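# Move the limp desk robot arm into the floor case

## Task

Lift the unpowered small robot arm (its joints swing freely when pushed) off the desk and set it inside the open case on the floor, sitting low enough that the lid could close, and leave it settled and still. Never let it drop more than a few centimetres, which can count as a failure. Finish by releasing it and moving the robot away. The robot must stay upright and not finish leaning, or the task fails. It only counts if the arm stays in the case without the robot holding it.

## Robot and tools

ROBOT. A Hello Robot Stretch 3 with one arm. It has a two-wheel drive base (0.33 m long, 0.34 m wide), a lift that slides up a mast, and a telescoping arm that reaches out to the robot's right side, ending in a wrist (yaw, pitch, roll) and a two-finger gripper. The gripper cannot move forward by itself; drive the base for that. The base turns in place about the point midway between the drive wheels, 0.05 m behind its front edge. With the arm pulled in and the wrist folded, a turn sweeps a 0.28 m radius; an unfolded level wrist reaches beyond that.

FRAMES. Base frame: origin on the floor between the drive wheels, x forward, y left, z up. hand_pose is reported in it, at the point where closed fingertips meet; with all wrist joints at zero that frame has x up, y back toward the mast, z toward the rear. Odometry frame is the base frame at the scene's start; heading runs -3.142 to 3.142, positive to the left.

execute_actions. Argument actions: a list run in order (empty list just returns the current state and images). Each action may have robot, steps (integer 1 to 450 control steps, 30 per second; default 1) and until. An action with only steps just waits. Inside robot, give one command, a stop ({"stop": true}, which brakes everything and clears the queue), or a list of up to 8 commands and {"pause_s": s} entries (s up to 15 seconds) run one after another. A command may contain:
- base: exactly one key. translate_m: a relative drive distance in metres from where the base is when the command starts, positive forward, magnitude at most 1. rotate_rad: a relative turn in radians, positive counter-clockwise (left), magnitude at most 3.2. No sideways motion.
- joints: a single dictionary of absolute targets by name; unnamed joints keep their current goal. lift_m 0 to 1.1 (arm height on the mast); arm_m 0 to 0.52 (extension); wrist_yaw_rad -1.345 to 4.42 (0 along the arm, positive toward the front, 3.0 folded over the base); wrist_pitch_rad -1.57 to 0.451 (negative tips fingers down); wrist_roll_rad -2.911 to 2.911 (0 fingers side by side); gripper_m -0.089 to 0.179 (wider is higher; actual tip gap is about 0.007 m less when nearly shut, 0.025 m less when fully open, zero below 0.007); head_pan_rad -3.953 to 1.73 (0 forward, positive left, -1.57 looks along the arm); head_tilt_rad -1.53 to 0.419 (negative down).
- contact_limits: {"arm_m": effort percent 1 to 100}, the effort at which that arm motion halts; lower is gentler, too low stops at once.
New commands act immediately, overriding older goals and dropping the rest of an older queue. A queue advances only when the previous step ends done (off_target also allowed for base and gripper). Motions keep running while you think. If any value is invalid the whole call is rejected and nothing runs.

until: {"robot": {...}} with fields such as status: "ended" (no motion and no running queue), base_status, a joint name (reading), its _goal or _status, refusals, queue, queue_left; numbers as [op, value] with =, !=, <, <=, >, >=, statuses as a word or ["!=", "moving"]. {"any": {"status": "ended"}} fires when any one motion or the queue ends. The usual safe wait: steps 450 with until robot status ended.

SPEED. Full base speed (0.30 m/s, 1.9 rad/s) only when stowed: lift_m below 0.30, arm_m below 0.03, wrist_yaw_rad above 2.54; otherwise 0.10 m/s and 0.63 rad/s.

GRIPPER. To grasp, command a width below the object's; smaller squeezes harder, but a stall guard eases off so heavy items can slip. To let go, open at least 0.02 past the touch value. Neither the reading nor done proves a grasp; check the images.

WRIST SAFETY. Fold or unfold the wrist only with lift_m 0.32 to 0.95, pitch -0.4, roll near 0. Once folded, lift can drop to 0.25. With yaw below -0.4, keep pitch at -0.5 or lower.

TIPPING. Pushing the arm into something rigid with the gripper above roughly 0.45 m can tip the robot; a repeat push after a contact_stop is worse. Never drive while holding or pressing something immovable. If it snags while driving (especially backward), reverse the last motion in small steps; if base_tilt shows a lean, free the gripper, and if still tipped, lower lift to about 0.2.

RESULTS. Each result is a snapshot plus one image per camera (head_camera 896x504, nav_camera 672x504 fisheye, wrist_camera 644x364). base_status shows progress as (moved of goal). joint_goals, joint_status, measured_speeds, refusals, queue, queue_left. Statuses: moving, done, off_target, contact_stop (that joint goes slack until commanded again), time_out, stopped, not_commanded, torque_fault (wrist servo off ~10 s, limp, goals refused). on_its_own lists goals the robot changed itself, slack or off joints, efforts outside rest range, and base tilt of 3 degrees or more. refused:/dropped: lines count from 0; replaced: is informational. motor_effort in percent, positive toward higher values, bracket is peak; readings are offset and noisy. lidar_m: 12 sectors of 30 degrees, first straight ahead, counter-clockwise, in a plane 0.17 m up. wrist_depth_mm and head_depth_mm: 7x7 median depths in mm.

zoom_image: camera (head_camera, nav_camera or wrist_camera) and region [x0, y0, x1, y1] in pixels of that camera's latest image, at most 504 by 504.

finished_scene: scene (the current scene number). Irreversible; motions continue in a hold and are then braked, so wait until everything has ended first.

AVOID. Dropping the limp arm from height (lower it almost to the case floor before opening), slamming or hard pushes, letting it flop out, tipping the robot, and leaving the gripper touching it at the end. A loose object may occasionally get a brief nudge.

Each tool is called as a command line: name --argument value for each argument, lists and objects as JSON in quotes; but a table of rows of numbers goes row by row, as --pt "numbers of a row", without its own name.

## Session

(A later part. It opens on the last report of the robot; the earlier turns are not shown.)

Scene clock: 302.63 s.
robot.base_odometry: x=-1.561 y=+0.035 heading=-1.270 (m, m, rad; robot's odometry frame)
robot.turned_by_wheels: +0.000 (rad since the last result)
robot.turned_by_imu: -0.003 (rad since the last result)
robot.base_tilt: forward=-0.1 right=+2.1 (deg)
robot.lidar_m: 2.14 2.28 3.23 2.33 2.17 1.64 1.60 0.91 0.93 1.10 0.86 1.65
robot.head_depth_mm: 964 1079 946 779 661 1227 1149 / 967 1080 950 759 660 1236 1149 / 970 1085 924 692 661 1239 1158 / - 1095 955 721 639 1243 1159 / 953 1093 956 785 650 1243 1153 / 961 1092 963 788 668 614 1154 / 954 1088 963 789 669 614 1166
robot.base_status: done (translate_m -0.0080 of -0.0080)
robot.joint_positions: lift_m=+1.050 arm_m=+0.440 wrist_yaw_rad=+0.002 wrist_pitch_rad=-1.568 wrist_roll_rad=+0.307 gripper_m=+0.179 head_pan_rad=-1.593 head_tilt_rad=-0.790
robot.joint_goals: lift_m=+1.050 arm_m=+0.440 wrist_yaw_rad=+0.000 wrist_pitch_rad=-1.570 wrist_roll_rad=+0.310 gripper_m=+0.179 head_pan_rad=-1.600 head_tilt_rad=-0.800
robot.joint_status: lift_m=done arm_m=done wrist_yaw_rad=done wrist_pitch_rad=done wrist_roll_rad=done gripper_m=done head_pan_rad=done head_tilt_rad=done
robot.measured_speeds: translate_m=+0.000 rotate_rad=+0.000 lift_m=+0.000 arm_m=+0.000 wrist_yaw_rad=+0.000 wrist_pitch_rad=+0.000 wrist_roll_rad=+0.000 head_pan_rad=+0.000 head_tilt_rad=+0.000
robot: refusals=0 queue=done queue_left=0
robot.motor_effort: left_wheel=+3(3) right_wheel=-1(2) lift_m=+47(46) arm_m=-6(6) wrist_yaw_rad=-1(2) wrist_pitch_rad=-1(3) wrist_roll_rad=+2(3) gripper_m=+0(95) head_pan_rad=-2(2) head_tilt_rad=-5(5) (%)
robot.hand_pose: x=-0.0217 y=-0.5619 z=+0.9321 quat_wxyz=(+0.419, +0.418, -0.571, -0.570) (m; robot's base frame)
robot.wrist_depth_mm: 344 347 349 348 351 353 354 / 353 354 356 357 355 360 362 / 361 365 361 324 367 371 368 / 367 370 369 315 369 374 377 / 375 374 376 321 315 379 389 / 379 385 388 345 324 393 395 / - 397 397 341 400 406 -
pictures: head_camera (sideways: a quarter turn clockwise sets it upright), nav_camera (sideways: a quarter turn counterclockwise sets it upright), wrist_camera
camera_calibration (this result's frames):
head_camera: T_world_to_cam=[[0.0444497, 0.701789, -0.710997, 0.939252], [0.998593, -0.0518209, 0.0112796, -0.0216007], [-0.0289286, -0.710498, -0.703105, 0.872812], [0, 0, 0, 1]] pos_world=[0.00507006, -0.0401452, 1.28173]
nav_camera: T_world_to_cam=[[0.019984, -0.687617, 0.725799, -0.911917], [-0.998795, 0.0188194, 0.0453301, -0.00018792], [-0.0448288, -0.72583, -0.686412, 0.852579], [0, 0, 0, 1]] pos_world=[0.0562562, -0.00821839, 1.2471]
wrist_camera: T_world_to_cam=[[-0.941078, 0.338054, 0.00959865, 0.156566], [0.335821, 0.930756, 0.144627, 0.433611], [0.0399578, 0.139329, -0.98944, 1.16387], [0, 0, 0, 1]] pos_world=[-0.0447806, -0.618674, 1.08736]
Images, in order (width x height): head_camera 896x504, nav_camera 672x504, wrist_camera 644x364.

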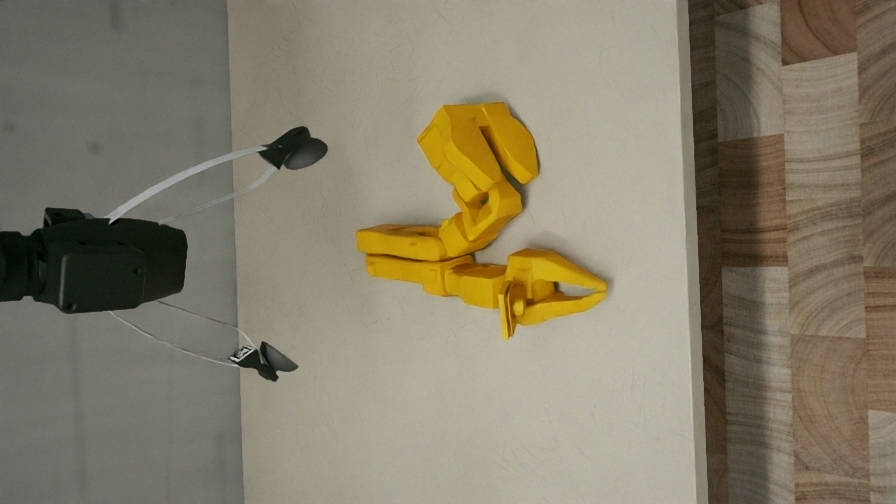

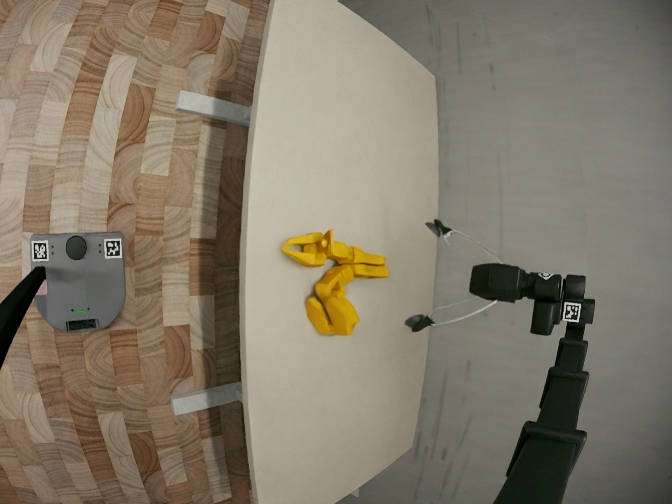

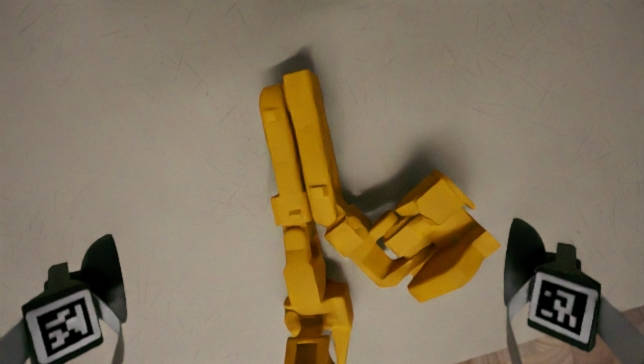

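zoom_image --camera "head_camera" --region '[400, 180, 640, 380]'

Region (400, 180, 640, 380) of head_camera's 896x504 image, scaled by 2.100, with more detail than that image has.

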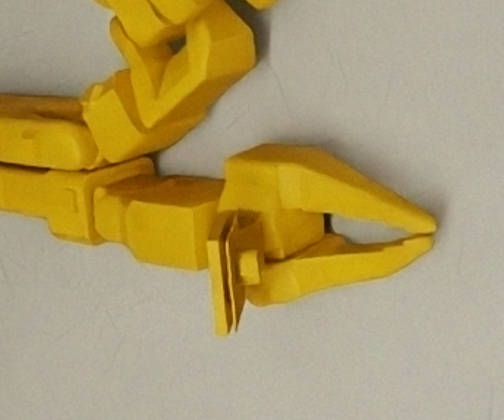

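execute_actions --actions '[{"robot":[{"joints":{"gripper_m":0.105,"wrist_roll_rad":0.16},"base":{"translate_m":0.007}},{"joints":{"lift_m":0.93}}],"steps":450,"until":{"robot":{"status":"ended"}}}]'

Scene clock: 321.50 s.
robot.base_odometry: x=-1.559 y=+0.029 heading=-1.270 (m, m, rad; robot's odometry frame)
robot.turned_by_wheels: +0.000 (rad since the last result)
robot.turned_by_imu: -0.002 (rad since the last result)
robot.base_tilt: forward=-0.1 right=+2.0 (deg)
robot.lidar_m: 2.13 2.26 3.21 2.34 2.18 1.65 1.61 0.92 0.94 1.10 0.86 1.64
robot.head_depth_mm: 973 - - 756 659 1235 1155 / 936 - 945 742 660 1236 1153 / - 1097 949 694 662 1233 1148 / - - 925 722 642 1238 1154 / 965 1089 958 787 651 1244 1162 / 958 1092 958 785 665 1244 1154 / 957 1080 961 789 668 615 1164
robot.base_status: done (translate_m +0.0070 of +0.0070)
robot.joint_positions: lift_m=+0.930 arm_m=+0.440 wrist_yaw_rad=+0.002 wrist_pitch_rad=-1.568 wrist_roll_rad=+0.164 gripper_m=+0.105 head_pan_rad=-1.593 head_tilt_rad=-0.790
robot.joint_goals: lift_m=+0.930 arm_m=+0.440 wrist_yaw_rad=+0.000 wrist_pitch_rad=-1.570 wrist_roll_rad=+0.160 gripper_m=+0.105 head_pan_rad=-1.600 head_tilt_rad=-0.800
robot.joint_status: lift_m=done arm_m=done wrist_yaw_rad=done wrist_pitch_rad=done wrist_roll_rad=done gripper_m=done head_pan_rad=done head_tilt_rad=done
robot.measured_speeds: translate_m=+0.000 rotate_rad=+0.000 lift_m=+0.000 arm_m=+0.000 wrist_yaw_rad=+0.000 wrist_pitch_rad=+0.000 wrist_roll_rad=+0.000 head_pan_rad=+0.000 head_tilt_rad=+0.000
robot: refusals=0 queue=done queue_left=0
robot.motor_effort: left_wheel=+2(6) right_wheel=-1(4) lift_m=+29(43) arm_m=-5(6) wrist_yaw_rad=-1(2) wrist_pitch_rad=-1(1) wrist_roll_rad=-1(0) gripper_m=-1(87) head_pan_rad=-2(2) head_tilt_rad=-5(5) (%)
robot.hand_pose: x=-0.0217 y=-0.5619 z=+0.8127 quat_wxyz=(+0.459, +0.457, -0.539, -0.538) (m; robot's base frame)
robot.wrist_depth_mm: 231 232 234 233 238 237 240 / 236 239 237 180 241 244 244 / 242 242 243 184 246 249 249 / 247 249 249 191 251 253 254 / 253 254 253 196 257 203 260 / 257 258 261 200 203 183 266 / 263 267 267 220 206 201 180
pictures: head_camera (sideways: a quarter turn clockwise sets it upright), nav_camera (sideways: a quarter turn counterclockwise sets it upright), wrist_camera
camera_calibration (this result's frames):
head_camera: T_world_to_cam=[[0.0444499, 0.701789, -0.710997, 0.939252], [0.998593, -0.0518212, 0.0112796, -0.0216007], [-0.0289288, -0.710498, -0.703105, 0.872812], [0, 0, 0, 1]] pos_world=[0.00507005, -0.0401452, 1.28173]
nav_camera: T_world_to_cam=[[0.0199838, -0.687617, 0.725799, -0.911917], [-0.998795, 0.0188197, 0.0453301, -0.000187921], [-0.044829, -0.72583, -0.686412, 0.852579], [0, 0, 0, 1]] pos_world=[0.0562562, -0.0082184, 1.2471]
wrist_camera: T_world_to_cam=[[-0.979596, 0.200731, 0.009939, 0.0794581], [0.200038, 0.969052, 0.144649, 0.469453], [0.0194041, 0.143686, -0.989433, 1.04776], [0, 0, 0, 1]] pos_world=[-0.0364026, -0.621422, 0.967994]
Images, in order (width x height): head_camera 896x504, nav_camera 672x504, wrist_camera 644x364.

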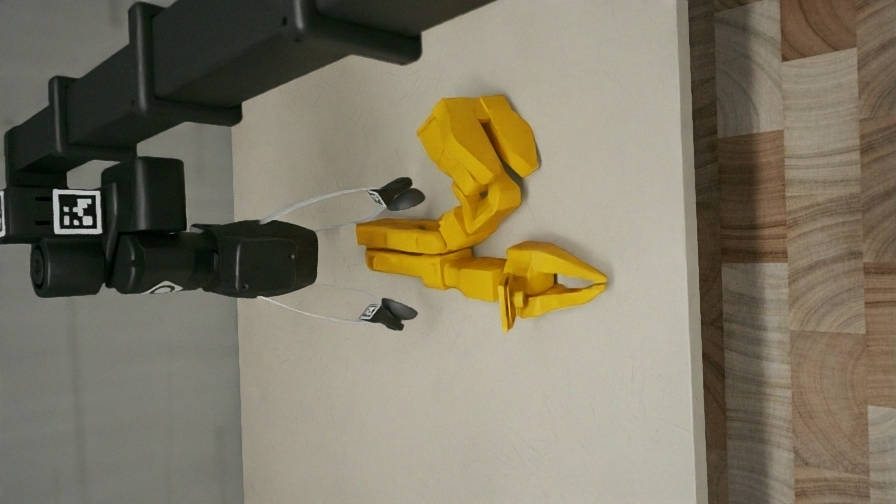

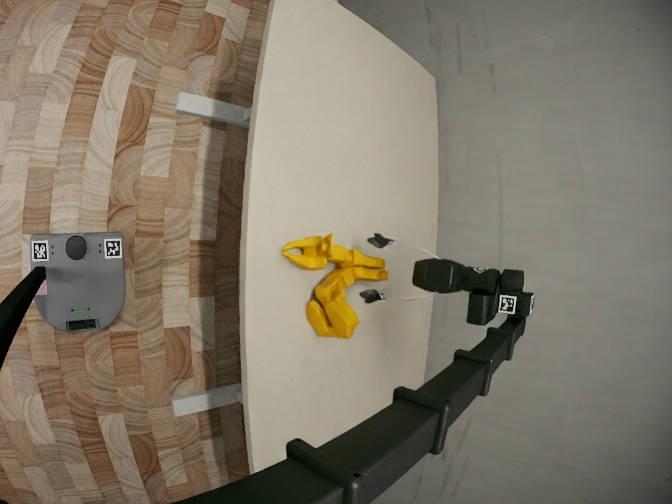

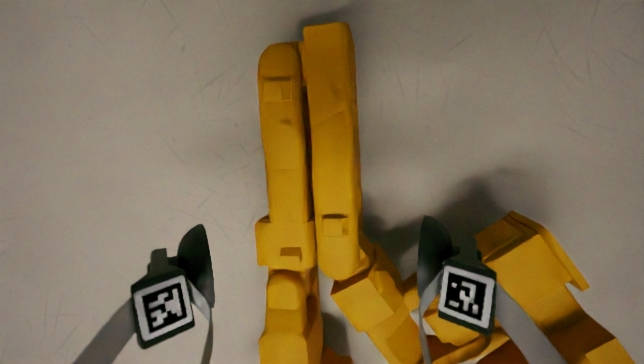

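execute_actions --actions '[{"robot":[{"joints":{"gripper_m":0.09,"arm_m":0.455}},{"joints":{"lift_m":0.87}},{"joints":{"gripper_m":-0.01}},{"joints":{"lift_m":0.91}}],"steps":450,"until":{"robot":{"status":"ended"}}}]'

Scene clock: 329.33 s.
robot.base_odometry: x=-1.559 y=+0.029 heading=-1.270 (m, m, rad; robot's odometry frame)
robot.turned_by_wheels: +0.000 (rad since the last result)
robot.turned_by_imu: -0.002 (rad since the last result)
robot.base_tilt: forward=-0.1 right=+2.0 (deg)
robot.lidar_m: 2.13 2.27 3.20 2.34 2.19 1.65 1.61 0.92 0.94 1.10 0.85 1.64
robot.head_depth_mm: 968 1061 - - 659 1238 1148 / 947 - 919 721 661 1229 1153 / 931 1117 952 677 664 1228 1155 / 935 - 739 686 638 1241 1154 / 958 1095 958 783 651 1239 1160 / 961 1086 959 788 666 1245 1161 / 961 1085 966 790 670 614 1165
robot.base_status: done (translate_m +0.0070 of +0.0070)
robot.joint_positions: lift_m=+0.909 arm_m=+0.455 wrist_yaw_rad=-0.001 wrist_pitch_rad=-1.559 wrist_roll_rad=+0.162 gripper_m=-0.005 head_pan_rad=-1.593 head_tilt_rad=-0.790
robot.joint_goals: lift_m=+0.910 arm_m=+0.455 wrist_yaw_rad=+0.000 wrist_pitch_rad=-1.570 wrist_roll_rad=+0.160 gripper_m=-0.007 head_pan_rad=-1.600 head_tilt_rad=-0.800
robot.joint_status: lift_m=done arm_m=done wrist_yaw_rad=done wrist_pitch_rad=done wrist_roll_rad=done gripper_m=done head_pan_rad=done head_tilt_rad=done
robot.measured_speeds: translate_m=+0.000 rotate_rad=+0.000 lift_m=+0.000 arm_m=+0.000 wrist_yaw_rad=+0.000 wrist_pitch_rad=+0.000 wrist_roll_rad=+0.000 head_pan_rad=+0.000 head_tilt_rad=+0.000
robot: refusals=0 queue=done queue_left=0
robot.motor_effort: left_wheel=+3(4) right_wheel=-1(5) lift_m=+52(54) arm_m=+4(4) wrist_yaw_rad=+2(4) wrist_pitch_rad=-5(5) wrist_roll_rad=-1(2) gripper_m=-25(100) head_pan_rad=-2(2) head_tilt_rad=-5(5) (%)
robot.hand_pose: x=-0.0216 y=-0.5786 z=+0.7917 quat_wxyz=(+0.460, +0.455, -0.542, -0.536) (m; robot's base frame)
robot.wrist_depth_mm: 213 213 214 112 215 217 219 / 217 217 217 110 220 222 223 / 221 221 221 114 225 226 227 / 226 227 228 120 230 230 232 / 231 231 232 126 233 235 236 / 234 236 142 136 130 179 158 / 240 241 242 143 153 159 149
pictures: head_camera (sideways: a quarter turn clockwise sets it upright), nav_camera (sideways: a quarter turn counterclockwise sets it upright), wrist_camera
camera_calibration (this result's frames):
head_camera: T_world_to_cam=[[0.0444499, 0.701789, -0.710997, 0.939252], [0.998593, -0.0518213, 0.0112796, -0.0216007], [-0.0289289, -0.710498, -0.703105, 0.872812], [0, 0, 0, 1]] pos_world=[0.00507004, -0.0401452, 1.28173]
nav_camera: T_world_to_cam=[[0.0199838, -0.687617, 0.725799, -0.911917], [-0.998795, 0.0188198, 0.0453301, -0.00018792], [-0.0448291, -0.72583, -0.686412, 0.852579], [0, 0, 0, 1]] pos_world=[0.0562562, -0.0082184, 1.2471]
wrist_camera: T_world_to_cam=[[-0.979432, 0.20161, 0.00815986, 0.0850017], [0.20083, 0.970136, 0.13603, 0.496162], [0.0195088, 0.134871, -0.990671, 1.02523], [0, 0, 0, 1]] pos_world=[-0.0363918, -0.636755, 0.947476]
Images, in order (width x height): head_camera 896x504, nav_camera 672x504, wrist_camera 644x364.

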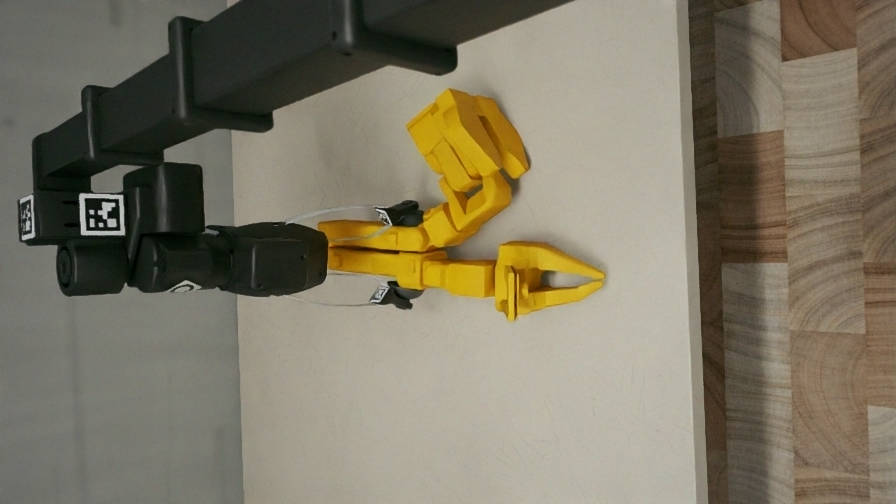

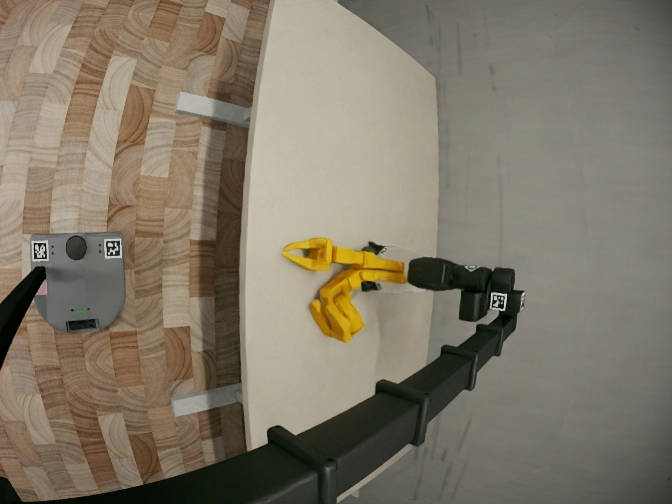

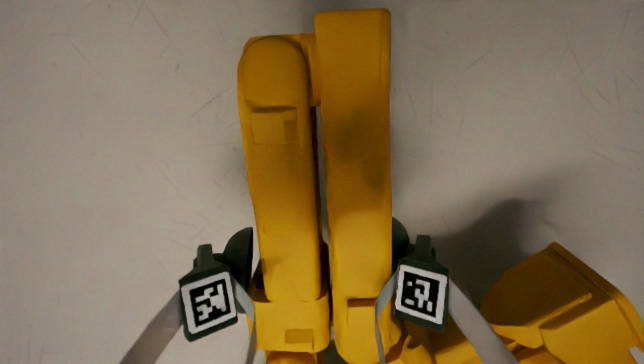

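execute_actions --actions '[{"robot":[{"joints":{"lift_m":0.87}},{"joints":{"gripper_m":0.09}},{"joints":{"lift_m":0.95}},{"joints":{"gripper_m":0.125,"arm_m":0.415,"wrist_roll_rad":-0.14}}],"steps":450,"until":{"robot":{"status":"ended"}}}]'

Scene clock: 342.80 s.
robot.base_odometry: x=-1.559 y=+0.029 heading=-1.270 (m, m, rad; robot's odometry frame)
robot.turned_by_wheels: +0.000 (rad since the last result)
robot.turned_by_imu: -0.002 (rad since the last result)
robot.base_tilt: forward=-0.1 right=+2.0 (deg)
robot.lidar_m: 2.13 2.26 3.23 2.33 2.19 1.65 1.61 0.92 0.95 1.10 0.86 1.64
robot.head_depth_mm: 973 1080 - - 647 1234 1147 / 969 - - 680 658 1231 1151 / 948 - 955 689 664 1236 1154 / 945 - 894 723 639 1235 1157 / 960 1093 955 785 650 1234 1155 / 957 1096 962 785 667 1241 1158 / 957 1081 968 787 668 615 1170
robot.base_status: done (translate_m +0.0070 of +0.0070)
robot.joint_positions: lift_m=+0.871 arm_m=+0.455 wrist_yaw_rad=+0.000 wrist_pitch_rad=-1.562 wrist_roll_rad=+0.159 gripper_m=+0.010 head_pan_rad=-1.593 head_tilt_rad=-0.790
robot.joint_goals: lift_m=+0.871 arm_m=+0.455 wrist_yaw_rad=+0.000 wrist_pitch_rad=-1.570 wrist_roll_rad=+0.160 gripper_m=+0.009 head_pan_rad=-1.600 head_tilt_rad=-0.800
robot.joint_status: lift_m=contact_stop arm_m=done wrist_yaw_rad=done wrist_pitch_rad=done wrist_roll_rad=done gripper_m=done head_pan_rad=done head_tilt_rad=done
robot.measured_speeds: translate_m=+0.000 rotate_rad=+0.000 lift_m=+0.001 arm_m=+0.000 wrist_yaw_rad=+0.000 wrist_pitch_rad=+0.000 wrist_roll_rad=+0.000 head_pan_rad=+0.000 head_tilt_rad=+0.000
robot: refusals=0 queue=dropped queue_left=0
robot.on_its_own: gripper_m is held at +0.009, not at your -0.010, by its stall guard, which is not easing now; lift_m is slack since a contact_stop, until your next command for it
robot.motor_effort: left_wheel=+3(3) right_wheel=-3(2) lift_m=+34(51) arm_m=+2(4) wrist_yaw_rad=+1(1) wrist_pitch_rad=-4(5) wrist_roll_rad=+1(1) gripper_m=-22(25) head_pan_rad=-2(2) head_tilt_rad=-6(5) (%)
robot.hand_pose: x=-0.0216 y=-0.5780 z=+0.7534 quat_wxyz=(+0.461, +0.456, -0.540, -0.536) (m; robot's base frame)
robot.wrist_depth_mm: 179 179 181 132 181 182 183 / 182 183 182 126 185 185 186 / 185 187 186 127 188 190 190 / 189 190 189 129 192 194 195 / 193 194 194 135 195 198 199 / 196 198 143 138 127 201 151 / 201 202 202 141 148 152 129
pictures: head_camera (sideways: a quarter turn clockwise sets it upright), nav_camera (sideways: a quarter turn counterclockwise sets it upright), wrist_camera
dropped: robot: command 0 of its queue: lift_m: contact_stop
camera_calibration (this result's frames):
head_camera: T_world_to_cam=[[0.0444502, 0.701789, -0.710997, 0.939252], [0.998593, -0.0518217, 0.0112796, -0.0216007], [-0.0289291, -0.710497, -0.703105, 0.872812], [0, 0, 0, 1]] pos_world=[0.00507003, -0.0401452, 1.28173]
nav_camera: T_world_to_cam=[[0.0199835, -0.687617, 0.725798, -0.911916], [-0.998795, 0.0188201, 0.04533, -0.000187919], [-0.0448293, -0.725829, -0.686412, 0.85258], [0, 0, 0, 1]] pos_world=[0.0562562, -0.0082184, 1.2471]
wrist_camera: T_world_to_cam=[[-0.980147, 0.198081, 0.00874356, 0.0826717], [0.197362, 0.970464, 0.138734, 0.49881], [0.0189954, 0.137706, -0.990291, 0.988552], [0, 0, 0, 1]] pos_world=[-0.0361937, -0.636582, 0.90903]
Images, in order (width x height): head_camera 896x504, nav_camera 672x504, wrist_camera 644x364.

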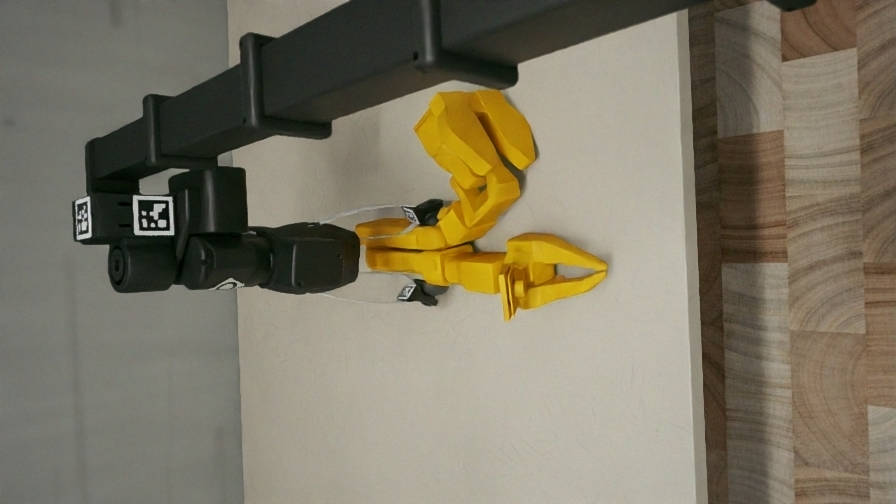

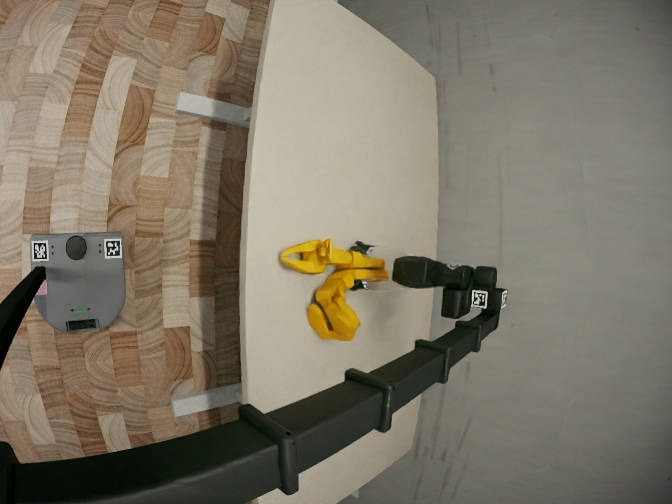

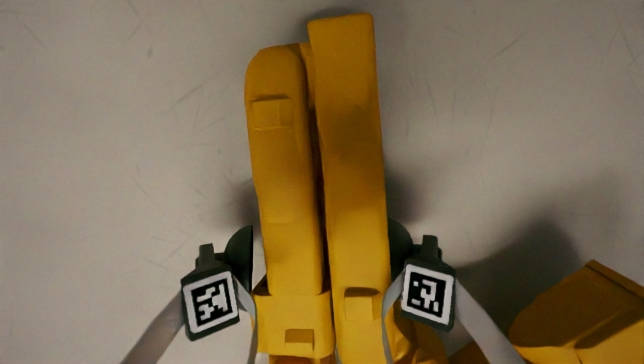

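execute_actions --actions '[{"robot":[{"joints":{"gripper_m":0.09}},{"joints":{"lift_m":0.96}},{"joints":{"gripper_m":0.125,"arm_m":0.415,"wrist_roll_rad":-0.14}}],"steps":450,"until":{"robot":{"status":"ended"}}}]'

Scene clock: 350.27 s.
robot.base_odometry: x=-1.559 y=+0.029 heading=-1.270 (m, m, rad; robot's odometry frame)
robot.turned_by_wheels: +0.000 (rad since the last result)
robot.turned_by_imu: -0.002 (rad since the last result)
robot.base_tilt: forward=-0.1 right=+2.0 (deg)
robot.lidar_m: 2.13 2.27 3.20 2.33 2.19 1.65 1.61 0.92 0.94 1.10 0.86 1.64
robot.head_depth_mm: 939 - 945 777 660 1229 1144 / - 1095 943 693 662 1231 1154 / - 1096 965 693 662 1240 1157 / - - 926 723 639 1240 1156 / 963 1094 958 775 652 1237 1163 / 955 1087 962 787 666 1257 1161 / 959 1082 961 788 665 615 1154
robot.base_status: done (translate_m +0.0070 of +0.0070)
robot.joint_positions: lift_m=+0.960 arm_m=+0.415 wrist_yaw_rad=+0.002 wrist_pitch_rad=-1.563 wrist_roll_rad=-0.137 gripper_m=+0.125 head_pan_rad=-1.593 head_tilt_rad=-0.790
robot.joint_goals: lift_m=+0.960 arm_m=+0.415 wrist_yaw_rad=+0.000 wrist_pitch_rad=-1.570 wrist_roll_rad=-0.140 gripper_m=+0.125 head_pan_rad=-1.600 head_tilt_rad=-0.800
robot.joint_status: lift_m=done arm_m=done wrist_yaw_rad=done wrist_pitch_rad=done wrist_roll_rad=done gripper_m=done head_pan_rad=done head_tilt_rad=done
robot.measured_speeds: translate_m=+0.000 rotate_rad=+0.000 lift_m=+0.000 arm_m=+0.000 wrist_yaw_rad=+0.000 wrist_pitch_rad=+0.000 wrist_roll_rad=+0.000 head_pan_rad=+0.000 head_tilt_rad=+0.000
robot: refusals=0 queue=done queue_left=0
robot.motor_effort: left_wheel=+3(3) right_wheel=-2(2) lift_m=+46(48) arm_m=-5(5) wrist_yaw_rad=-1(2) wrist_pitch_rad=-3(4) wrist_roll_rad=-2(0) gripper_m=+0(82) head_pan_rad=-2(2) head_tilt_rad=-5(5) (%)
robot.hand_pose: x=-0.0217 y=-0.5382 z=+0.8420 quat_wxyz=(+0.535, +0.531, -0.466, -0.463) (m; robot's base frame)
robot.wrist_depth_mm: 262 261 262 263 264 267 268 / 265 266 270 212 272 272 276 / 271 273 273 217 277 279 281 / 274 277 281 222 283 284 287 / 281 283 285 226 290 286 292 / 285 - 286 233 232 295 299 / 293 296 245 298 233 193 304
pictures: head_camera (sideways: a quarter turn clockwise sets it upright), nav_camera (sideways: a quarter turn counterclockwise sets it upright), wrist_camera
camera_calibration (this result's frames):
head_camera: T_world_to_cam=[[0.04445, 0.701789, -0.710997, 0.939252], [0.998593, -0.0518213, 0.0112796, -0.0216007], [-0.0289289, -0.710498, -0.703105, 0.872812], [0, 0, 0, 1]] pos_world=[0.00507004, -0.0401452, 1.28173]
nav_camera: T_world_to_cam=[[0.0199838, -0.687617, 0.725798, -0.911916], [-0.998795, 0.0188198, 0.0453301, -0.000187919], [-0.0448291, -0.72583, -0.686412, 0.85258], [0, 0, 0, 1]] pos_world=[0.0562562, -0.00821839, 1.2471]
wrist_camera: T_world_to_cam=[[-0.995127, -0.0979748, 0.0111088, -0.0876485], [-0.0954706, 0.985553, 0.139896, 0.44878], [-0.0246546, 0.138153, -0.990104, 1.06994], [0, 0, 0, 1]] pos_world=[-0.0179972, -0.5987, 0.997543]
Images, in order (width x height): head_camera 896x504, nav_camera 672x504, wrist_camera 644x364.

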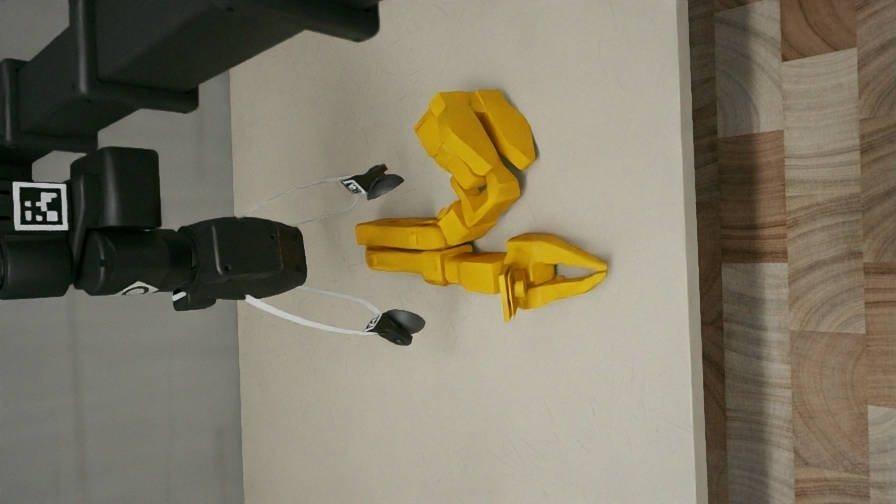

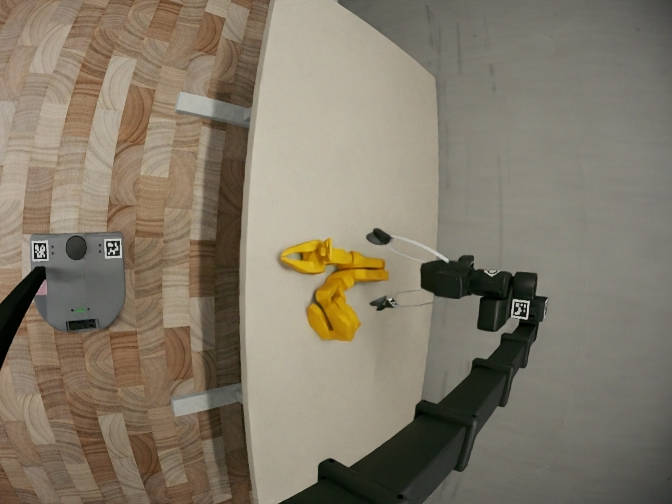

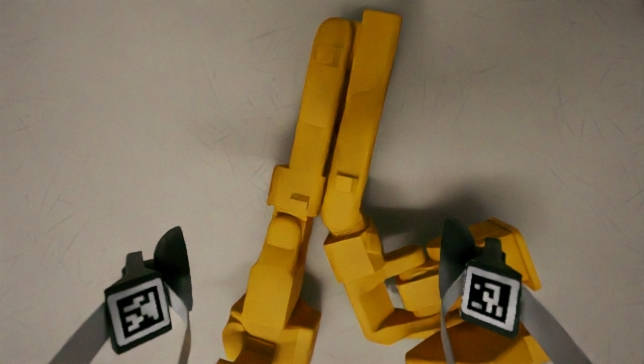

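execute_actions --actions '[{"robot":[{"joints":{"gripper_m":0.145,"arm_m":0.388,"wrist_roll_rad":-0.52}},{"joints":{"lift_m":0.92}}],"steps":450,"until":{"robot":{"status":"ended"}}}]'

Scene clock: 372.07 s.
robot.base_odometry: x=-1.559 y=+0.029 heading=-1.270 (m, m, rad; robot's odometry frame)
robot.turned_by_wheels: +0.000 (rad since the last result)
robot.turned_by_imu: -0.001 (rad since the last result)
robot.base_tilt: forward=-0.2 right=+2.0 (deg)
robot.lidar_m: 2.13 2.26 3.20 2.34 2.18 1.65 1.61 0.92 0.94 1.10 0.86 1.64
robot.head_depth_mm: 975 1055 - 739 659 1239 1154 / 935 - 920 689 662 1237 1155 / 917 - 951 688 661 1231 1161 / 937 - - 722 639 1244 1163 / 968 1096 956 787 652 1241 1157 / 962 1091 964 786 666 1244 1161 / 960 1092 966 788 669 615 1161
robot.base_status: done (translate_m +0.0070 of +0.0070)
robot.joint_positions: lift_m=+0.920 arm_m=+0.388 wrist_yaw_rad=+0.002 wrist_pitch_rad=-1.563 wrist_roll_rad=-0.516 gripper_m=+0.145 head_pan_rad=-1.593 head_tilt_rad=-0.790
robot.joint_goals: lift_m=+0.920 arm_m=+0.388 wrist_yaw_rad=+0.000 wrist_pitch_rad=-1.570 wrist_roll_rad=-0.520 gripper_m=+0.145 head_pan_rad=-1.600 head_tilt_rad=-0.800
robot.joint_status: lift_m=done arm_m=done wrist_yaw_rad=done wrist_pitch_rad=done wrist_roll_rad=done gripper_m=done head_pan_rad=done head_tilt_rad=done
robot.measured_speeds: translate_m=+0.000 rotate_rad=+0.000 lift_m=+0.000 arm_m=+0.000 wrist_yaw_rad=+0.000 wrist_pitch_rad=+0.000 wrist_roll_rad=+0.000 head_pan_rad=+0.000 head_tilt_rad=+0.000
robot: refusals=0 queue=done queue_left=0
robot.motor_effort: left_wheel=+3(3) right_wheel=-2(2) lift_m=+30(47) arm_m=-5(5) wrist_yaw_rad=-2(1) wrist_pitch_rad=-3(3) wrist_roll_rad=-2(1) gripper_m=+0(75) head_pan_rad=-2(2) head_tilt_rad=-5(5) (%)
robot.hand_pose: x=-0.0216 y=-0.5113 z=+0.8026 quat_wxyz=(+0.614, +0.609, -0.356, -0.354) (m; robot's base frame)
robot.wrist_depth_mm: 220 222 225 226 171 172 232 / 227 227 229 230 174 235 236 / 229 231 234 183 171 241 241 / 236 235 239 184 242 244 248 / 240 241 242 193 247 249 252 / 244 - 193 249 193 - 258 / 247 169 194 257 193 177 265
pictures: head_camera (sideways: a quarter turn clockwise sets it upright), nav_camera (sideways: a quarter turn counterclockwise sets it upright), wrist_camera
camera_calibration (this result's frames):
head_camera: T_world_to_cam=[[0.0444498, 0.701789, -0.710997, 0.939252], [0.998593, -0.0518211, 0.0112796, -0.0216007], [-0.0289287, -0.710498, -0.703105, 0.872812], [0, 0, 0, 1]] pos_world=[0.00507005, -0.0401452, 1.28173]
nav_camera: T_world_to_cam=[[0.0199839, -0.687617, 0.725798, -0.911916], [-0.998795, 0.0188195, 0.04533, -0.000187919], [-0.0448289, -0.72583, -0.686412, 0.85258], [0, 0, 0, 1]] pos_world=[0.0562562, -0.00821838, 1.2471]
wrist_camera: T_world_to_cam=[[-0.887906, -0.459822, 0.013649, -0.26924], [-0.453563, 0.880005, 0.140966, 0.365172], [-0.0768304, 0.118974, -0.98992, 1.01615], [0, 0, 0, 1]] pos_world=[0.0046401, -0.566051, 0.958106]
Images, in order (width x height): head_camera 896x504, nav_camera 672x504, wrist_camera 644x364.

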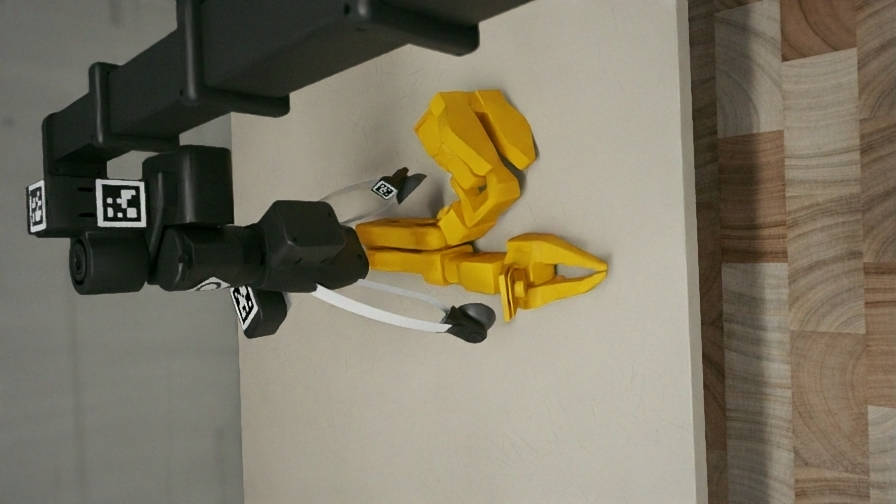

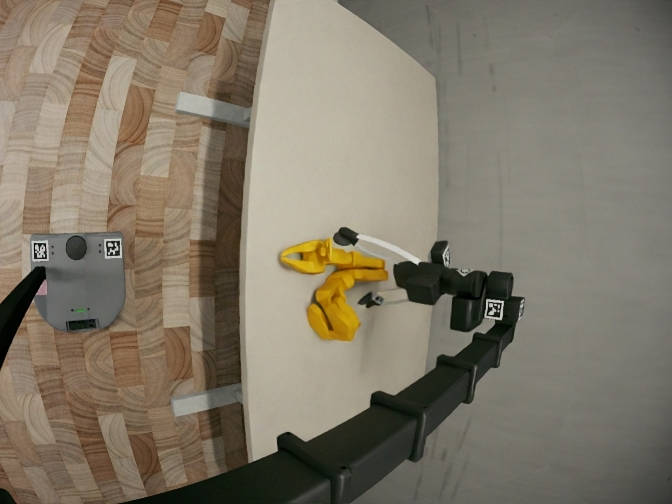

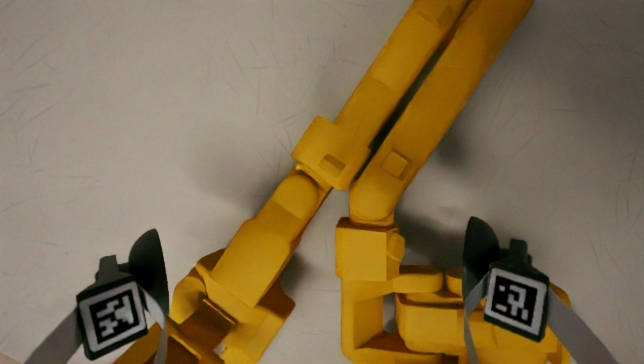

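execute_actions --actions '[{"robot":[{"joints":{"arm_m":0.397,"gripper_m":0.15}},{"joints":{"lift_m":0.875}},{"joints":{"gripper_m":0.04}}],"steps":450,"until":{"robot":{"status":"ended"}}}]'

Scene clock: 379.87 s.
robot.base_odometry: x=-1.559 y=+0.029 heading=-1.270 (m, m, rad; robot's odometry frame)
robot.turned_by_wheels: +0.000 (rad since the last result)
robot.turned_by_imu: -0.002 (rad since the last result)
robot.base_tilt: forward=-0.1 right=+2.1 (deg)
robot.lidar_m: 2.13 2.26 3.21 2.33 2.18 1.65 1.61 0.92 0.95 1.10 0.86 1.64
robot.head_depth_mm: 971 1080 - - 645 1235 1149 / 963 - 919 692 661 1238 1146 / 951 - 952 688 649 1239 1151 / 960 - - 703 639 1236 1155 / 967 1089 929 787 663 1239 1157 / 961 1087 961 782 666 1243 1160 / 955 1090 963 790 667 615 1165
robot.base_status: done (translate_m +0.0070 of +0.0070)
robot.joint_positions: lift_m=+0.875 arm_m=+0.397 wrist_yaw_rad=-0.001 wrist_pitch_rad=-1.565 wrist_roll_rad=-0.519 gripper_m=+0.041 head_pan_rad=-1.593 head_tilt_rad=-0.790
robot.joint_goals: lift_m=+0.875 arm_m=+0.397 wrist_yaw_rad=+0.000 wrist_pitch_rad=-1.570 wrist_roll_rad=-0.520 gripper_m=+0.040 head_pan_rad=-1.600 head_tilt_rad=-0.800
robot.joint_status: lift_m=done arm_m=done wrist_yaw_rad=done wrist_pitch_rad=done wrist_roll_rad=done gripper_m=done head_pan_rad=done head_tilt_rad=done
robot.measured_speeds: translate_m=+0.000 rotate_rad=+0.000 lift_m=+0.000 arm_m=+0.000 wrist_yaw_rad=+0.000 wrist_pitch_rad=+0.000 wrist_roll_rad=+0.000 head_pan_rad=+0.000 head_tilt_rad=+0.000
robot: refusals=0 queue=done queue_left=0
robot.motor_effort: left_wheel=+2(4) right_wheel=-2(4) lift_m=+34(32) arm_m=+2(5) wrist_yaw_rad=+2(1) wrist_pitch_rad=-2(3) wrist_roll_rad=-1(1) gripper_m=-16(96) head_pan_rad=-2(2) head_tilt_rad=-6(5) (%)
robot.hand_pose: x=-0.0215 y=-0.5191 z=+0.7575 quat_wxyz=(+0.613, +0.610, -0.356, -0.355) (m; robot's base frame)
robot.wrist_depth_mm: 179 180 181 182 126 126 187 / 181 183 184 185 128 188 189 / 186 187 188 136 125 193 195 / 188 191 192 137 126 197 199 / 194 194 194 139 129 202 203 / 198 200 136 142 136 206 209 / 202 205 134 144 147 149 142
pictures: head_camera (sideways: a quarter turn clockwise sets it upright), nav_camera (sideways: a quarter turn counterclockwise sets it upright), wrist_camera
camera_calibration (this result's frames):
head_camera: T_world_to_cam=[[0.04445, 0.701798, -0.710988, 0.939241], [0.998593, -0.0518212, 0.0112793, -0.0216002], [-0.0289285, -0.710489, -0.703114, 0.872824], [0, 0, 0, 1]] pos_world=[0.00507006, -0.0401449, 1.28173]
nav_camera: T_world_to_cam=[[0.0199837, -0.687626, 0.72579, -0.911905], [-0.998795, 0.018819, 0.04533, -0.000187862], [-0.0448287, -0.725821, -0.686421, 0.852591], [0, 0, 0, 1]] pos_world=[0.0562562, -0.00821769, 1.2471]
wrist_camera: T_world_to_cam=[[-0.887928, -0.459811, 0.0125861, -0.271375], [-0.45352, 0.879694, 0.14303, 0.37673], [-0.0768388, 0.121292, -0.989638, 0.973415], [0, 0, 0, 1]] pos_world=[0.00468964, -0.574256, 0.91286]
Images, in order (width x height): head_camera 896x504, nav_camera 672x504, wrist_camera 644x364.

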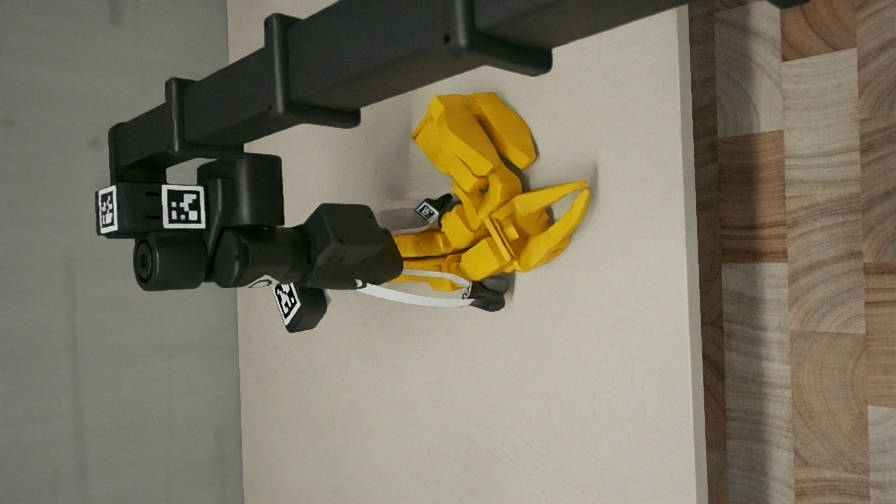

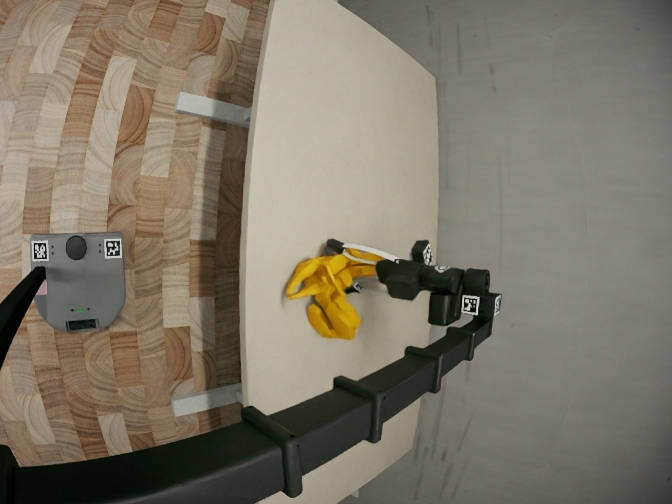

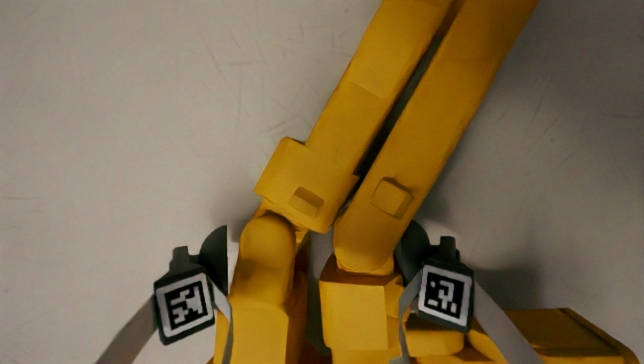

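execute_actions --actions '[{"robot":[{"joints":{"gripper_m":0.022}},{"joints":{"lift_m":0.915}},{"pause_s":1}],"steps":450,"until":{"robot":{"status":"ended"}}}]'

Scene clock: 385.73 s.
robot.base_odometry: x=-1.559 y=+0.029 heading=-1.270 (m, m, rad; robot's odometry frame)
robot.turned_by_wheels: +0.000 (rad since the last result)
robot.turned_by_imu: -0.002 (rad since the last result)
robot.base_tilt: forward=-0.1 right=+2.1 (deg)
robot.lidar_m: 2.13 2.27 3.21 2.33 2.19 1.65 1.61 0.91 0.94 1.10 0.86 1.64
robot.head_depth_mm: 971 1065 - 757 659 1235 1150 / 942 - 916 721 663 1231 1147 / 931 - 950 665 646 1233 1155 / 934 - - 659 637 1245 1158 / 969 1098 957 786 665 1240 1156 / 963 1085 962 786 666 1247 1155 / 957 1089 963 788 666 616 1163
robot.base_status: done (translate_m +0.0070 of +0.0070)
robot.joint_positions: lift_m=+0.914 arm_m=+0.397 wrist_yaw_rad=-0.001 wrist_pitch_rad=-1.565 wrist_roll_rad=-0.519 gripper_m=+0.026 head_pan_rad=-1.593 head_tilt_rad=-0.790
robot.joint_goals: lift_m=+0.915 arm_m=+0.397 wrist_yaw_rad=+0.000 wrist_pitch_rad=-1.570 wrist_roll_rad=-0.520 gripper_m=+0.025 head_pan_rad=-1.600 head_tilt_rad=-0.800
robot.joint_status: lift_m=done arm_m=done wrist_yaw_rad=done wrist_pitch_rad=done wrist_roll_rad=done gripper_m=done head_pan_rad=done head_tilt_rad=done
robot.measured_speeds: translate_m=+0.000 rotate_rad=+0.000 lift_m=+0.000 arm_m=+0.000 wrist_yaw_rad=+0.000 wrist_pitch_rad=+0.000 wrist_roll_rad=+0.000 head_pan_rad=+0.000 head_tilt_rad=+0.000
robot: refusals=0 queue=done queue_left=0
robot.motor_effort: left_wheel=+3(2) right_wheel=-1(2) lift_m=+52(54) arm_m=+3(4) wrist_yaw_rad=+1(2) wrist_pitch_rad=-2(2) wrist_roll_rad=+0(0) gripper_m=-21(86) head_pan_rad=-2(2) head_tilt_rad=-5(5) (%)
robot.hand_pose: x=-0.0215 y=-0.5191 z=+0.7968 quat_wxyz=(+0.613, +0.610, -0.356, -0.355) (m; robot's base frame)
robot.wrist_depth_mm: 215 217 218 221 101 103 225 / 219 220 222 224 109 107 230 / 223 224 227 118 112 232 235 / 229 230 232 123 116 238 238 / 233 236 142 130 124 243 247 / 239 241 134 141 139 180 249 / 243 247 140 157 161 155 255
pictures: head_camera (sideways: a quarter turn clockwise sets it upright), nav_camera (sideways: a quarter turn counterclockwise sets it upright), wrist_camera
camera_calibration (this result's frames):
head_camera: T_world_to_cam=[[0.0444501, 0.701798, -0.710988, 0.939241], [0.998593, -0.0518213, 0.0112793, -0.0216002], [-0.0289286, -0.710489, -0.703114, 0.872824], [0, 0, 0, 1]] pos_world=[0.00507006, -0.0401449, 1.28173]
nav_camera: T_world_to_cam=[[0.0199836, -0.687626, 0.72579, -0.911905], [-0.998795, 0.0188191, 0.04533, -0.000187862], [-0.0448288, -0.725821, -0.686421, 0.852591], [0, 0, 0, 1]] pos_world=[0.0562562, -0.0082177, 1.2471]
wrist_camera: T_world_to_cam=[[-0.887928, -0.45981, 0.0125948, -0.271878], [-0.453519, 0.879697, 0.143014, 0.371125], [-0.0768387, 0.121274, -0.989641, 1.01232], [0, 0, 0, 1]] pos_world=[0.00468957, -0.574258, 0.952184]
Images, in order (width x height): head_camera 896x504, nav_camera 672x504, wrist_camera 644x364.

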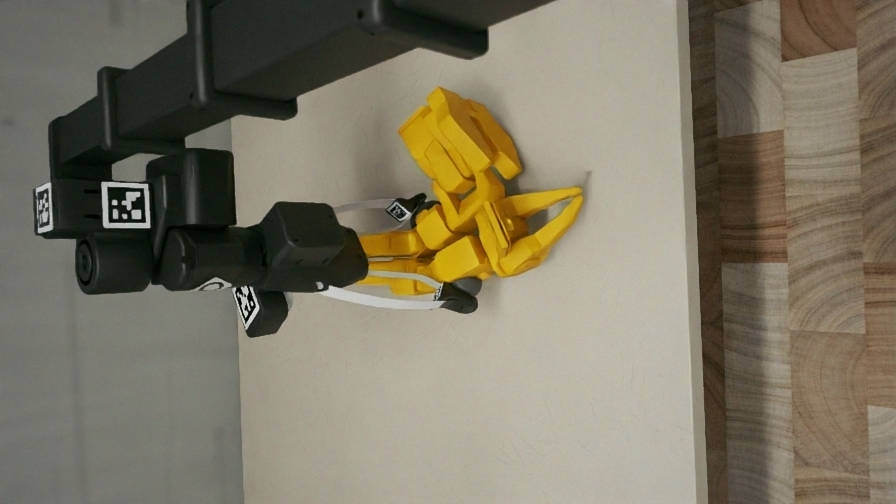

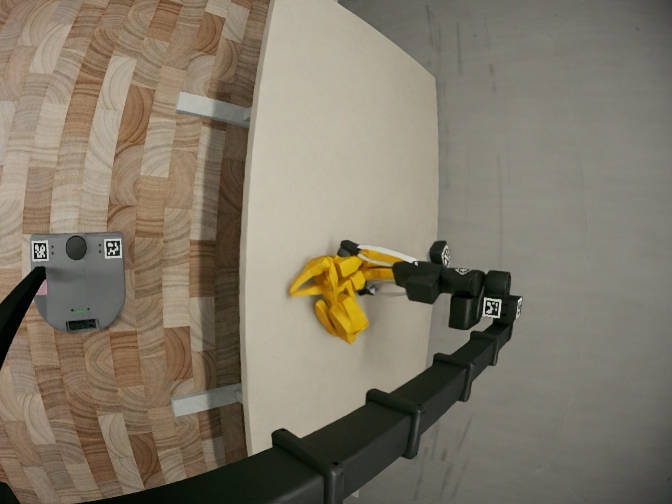

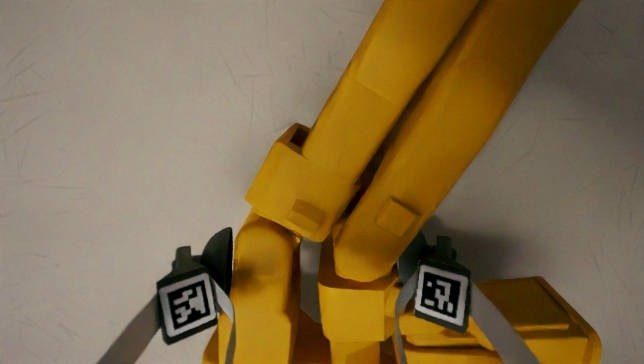

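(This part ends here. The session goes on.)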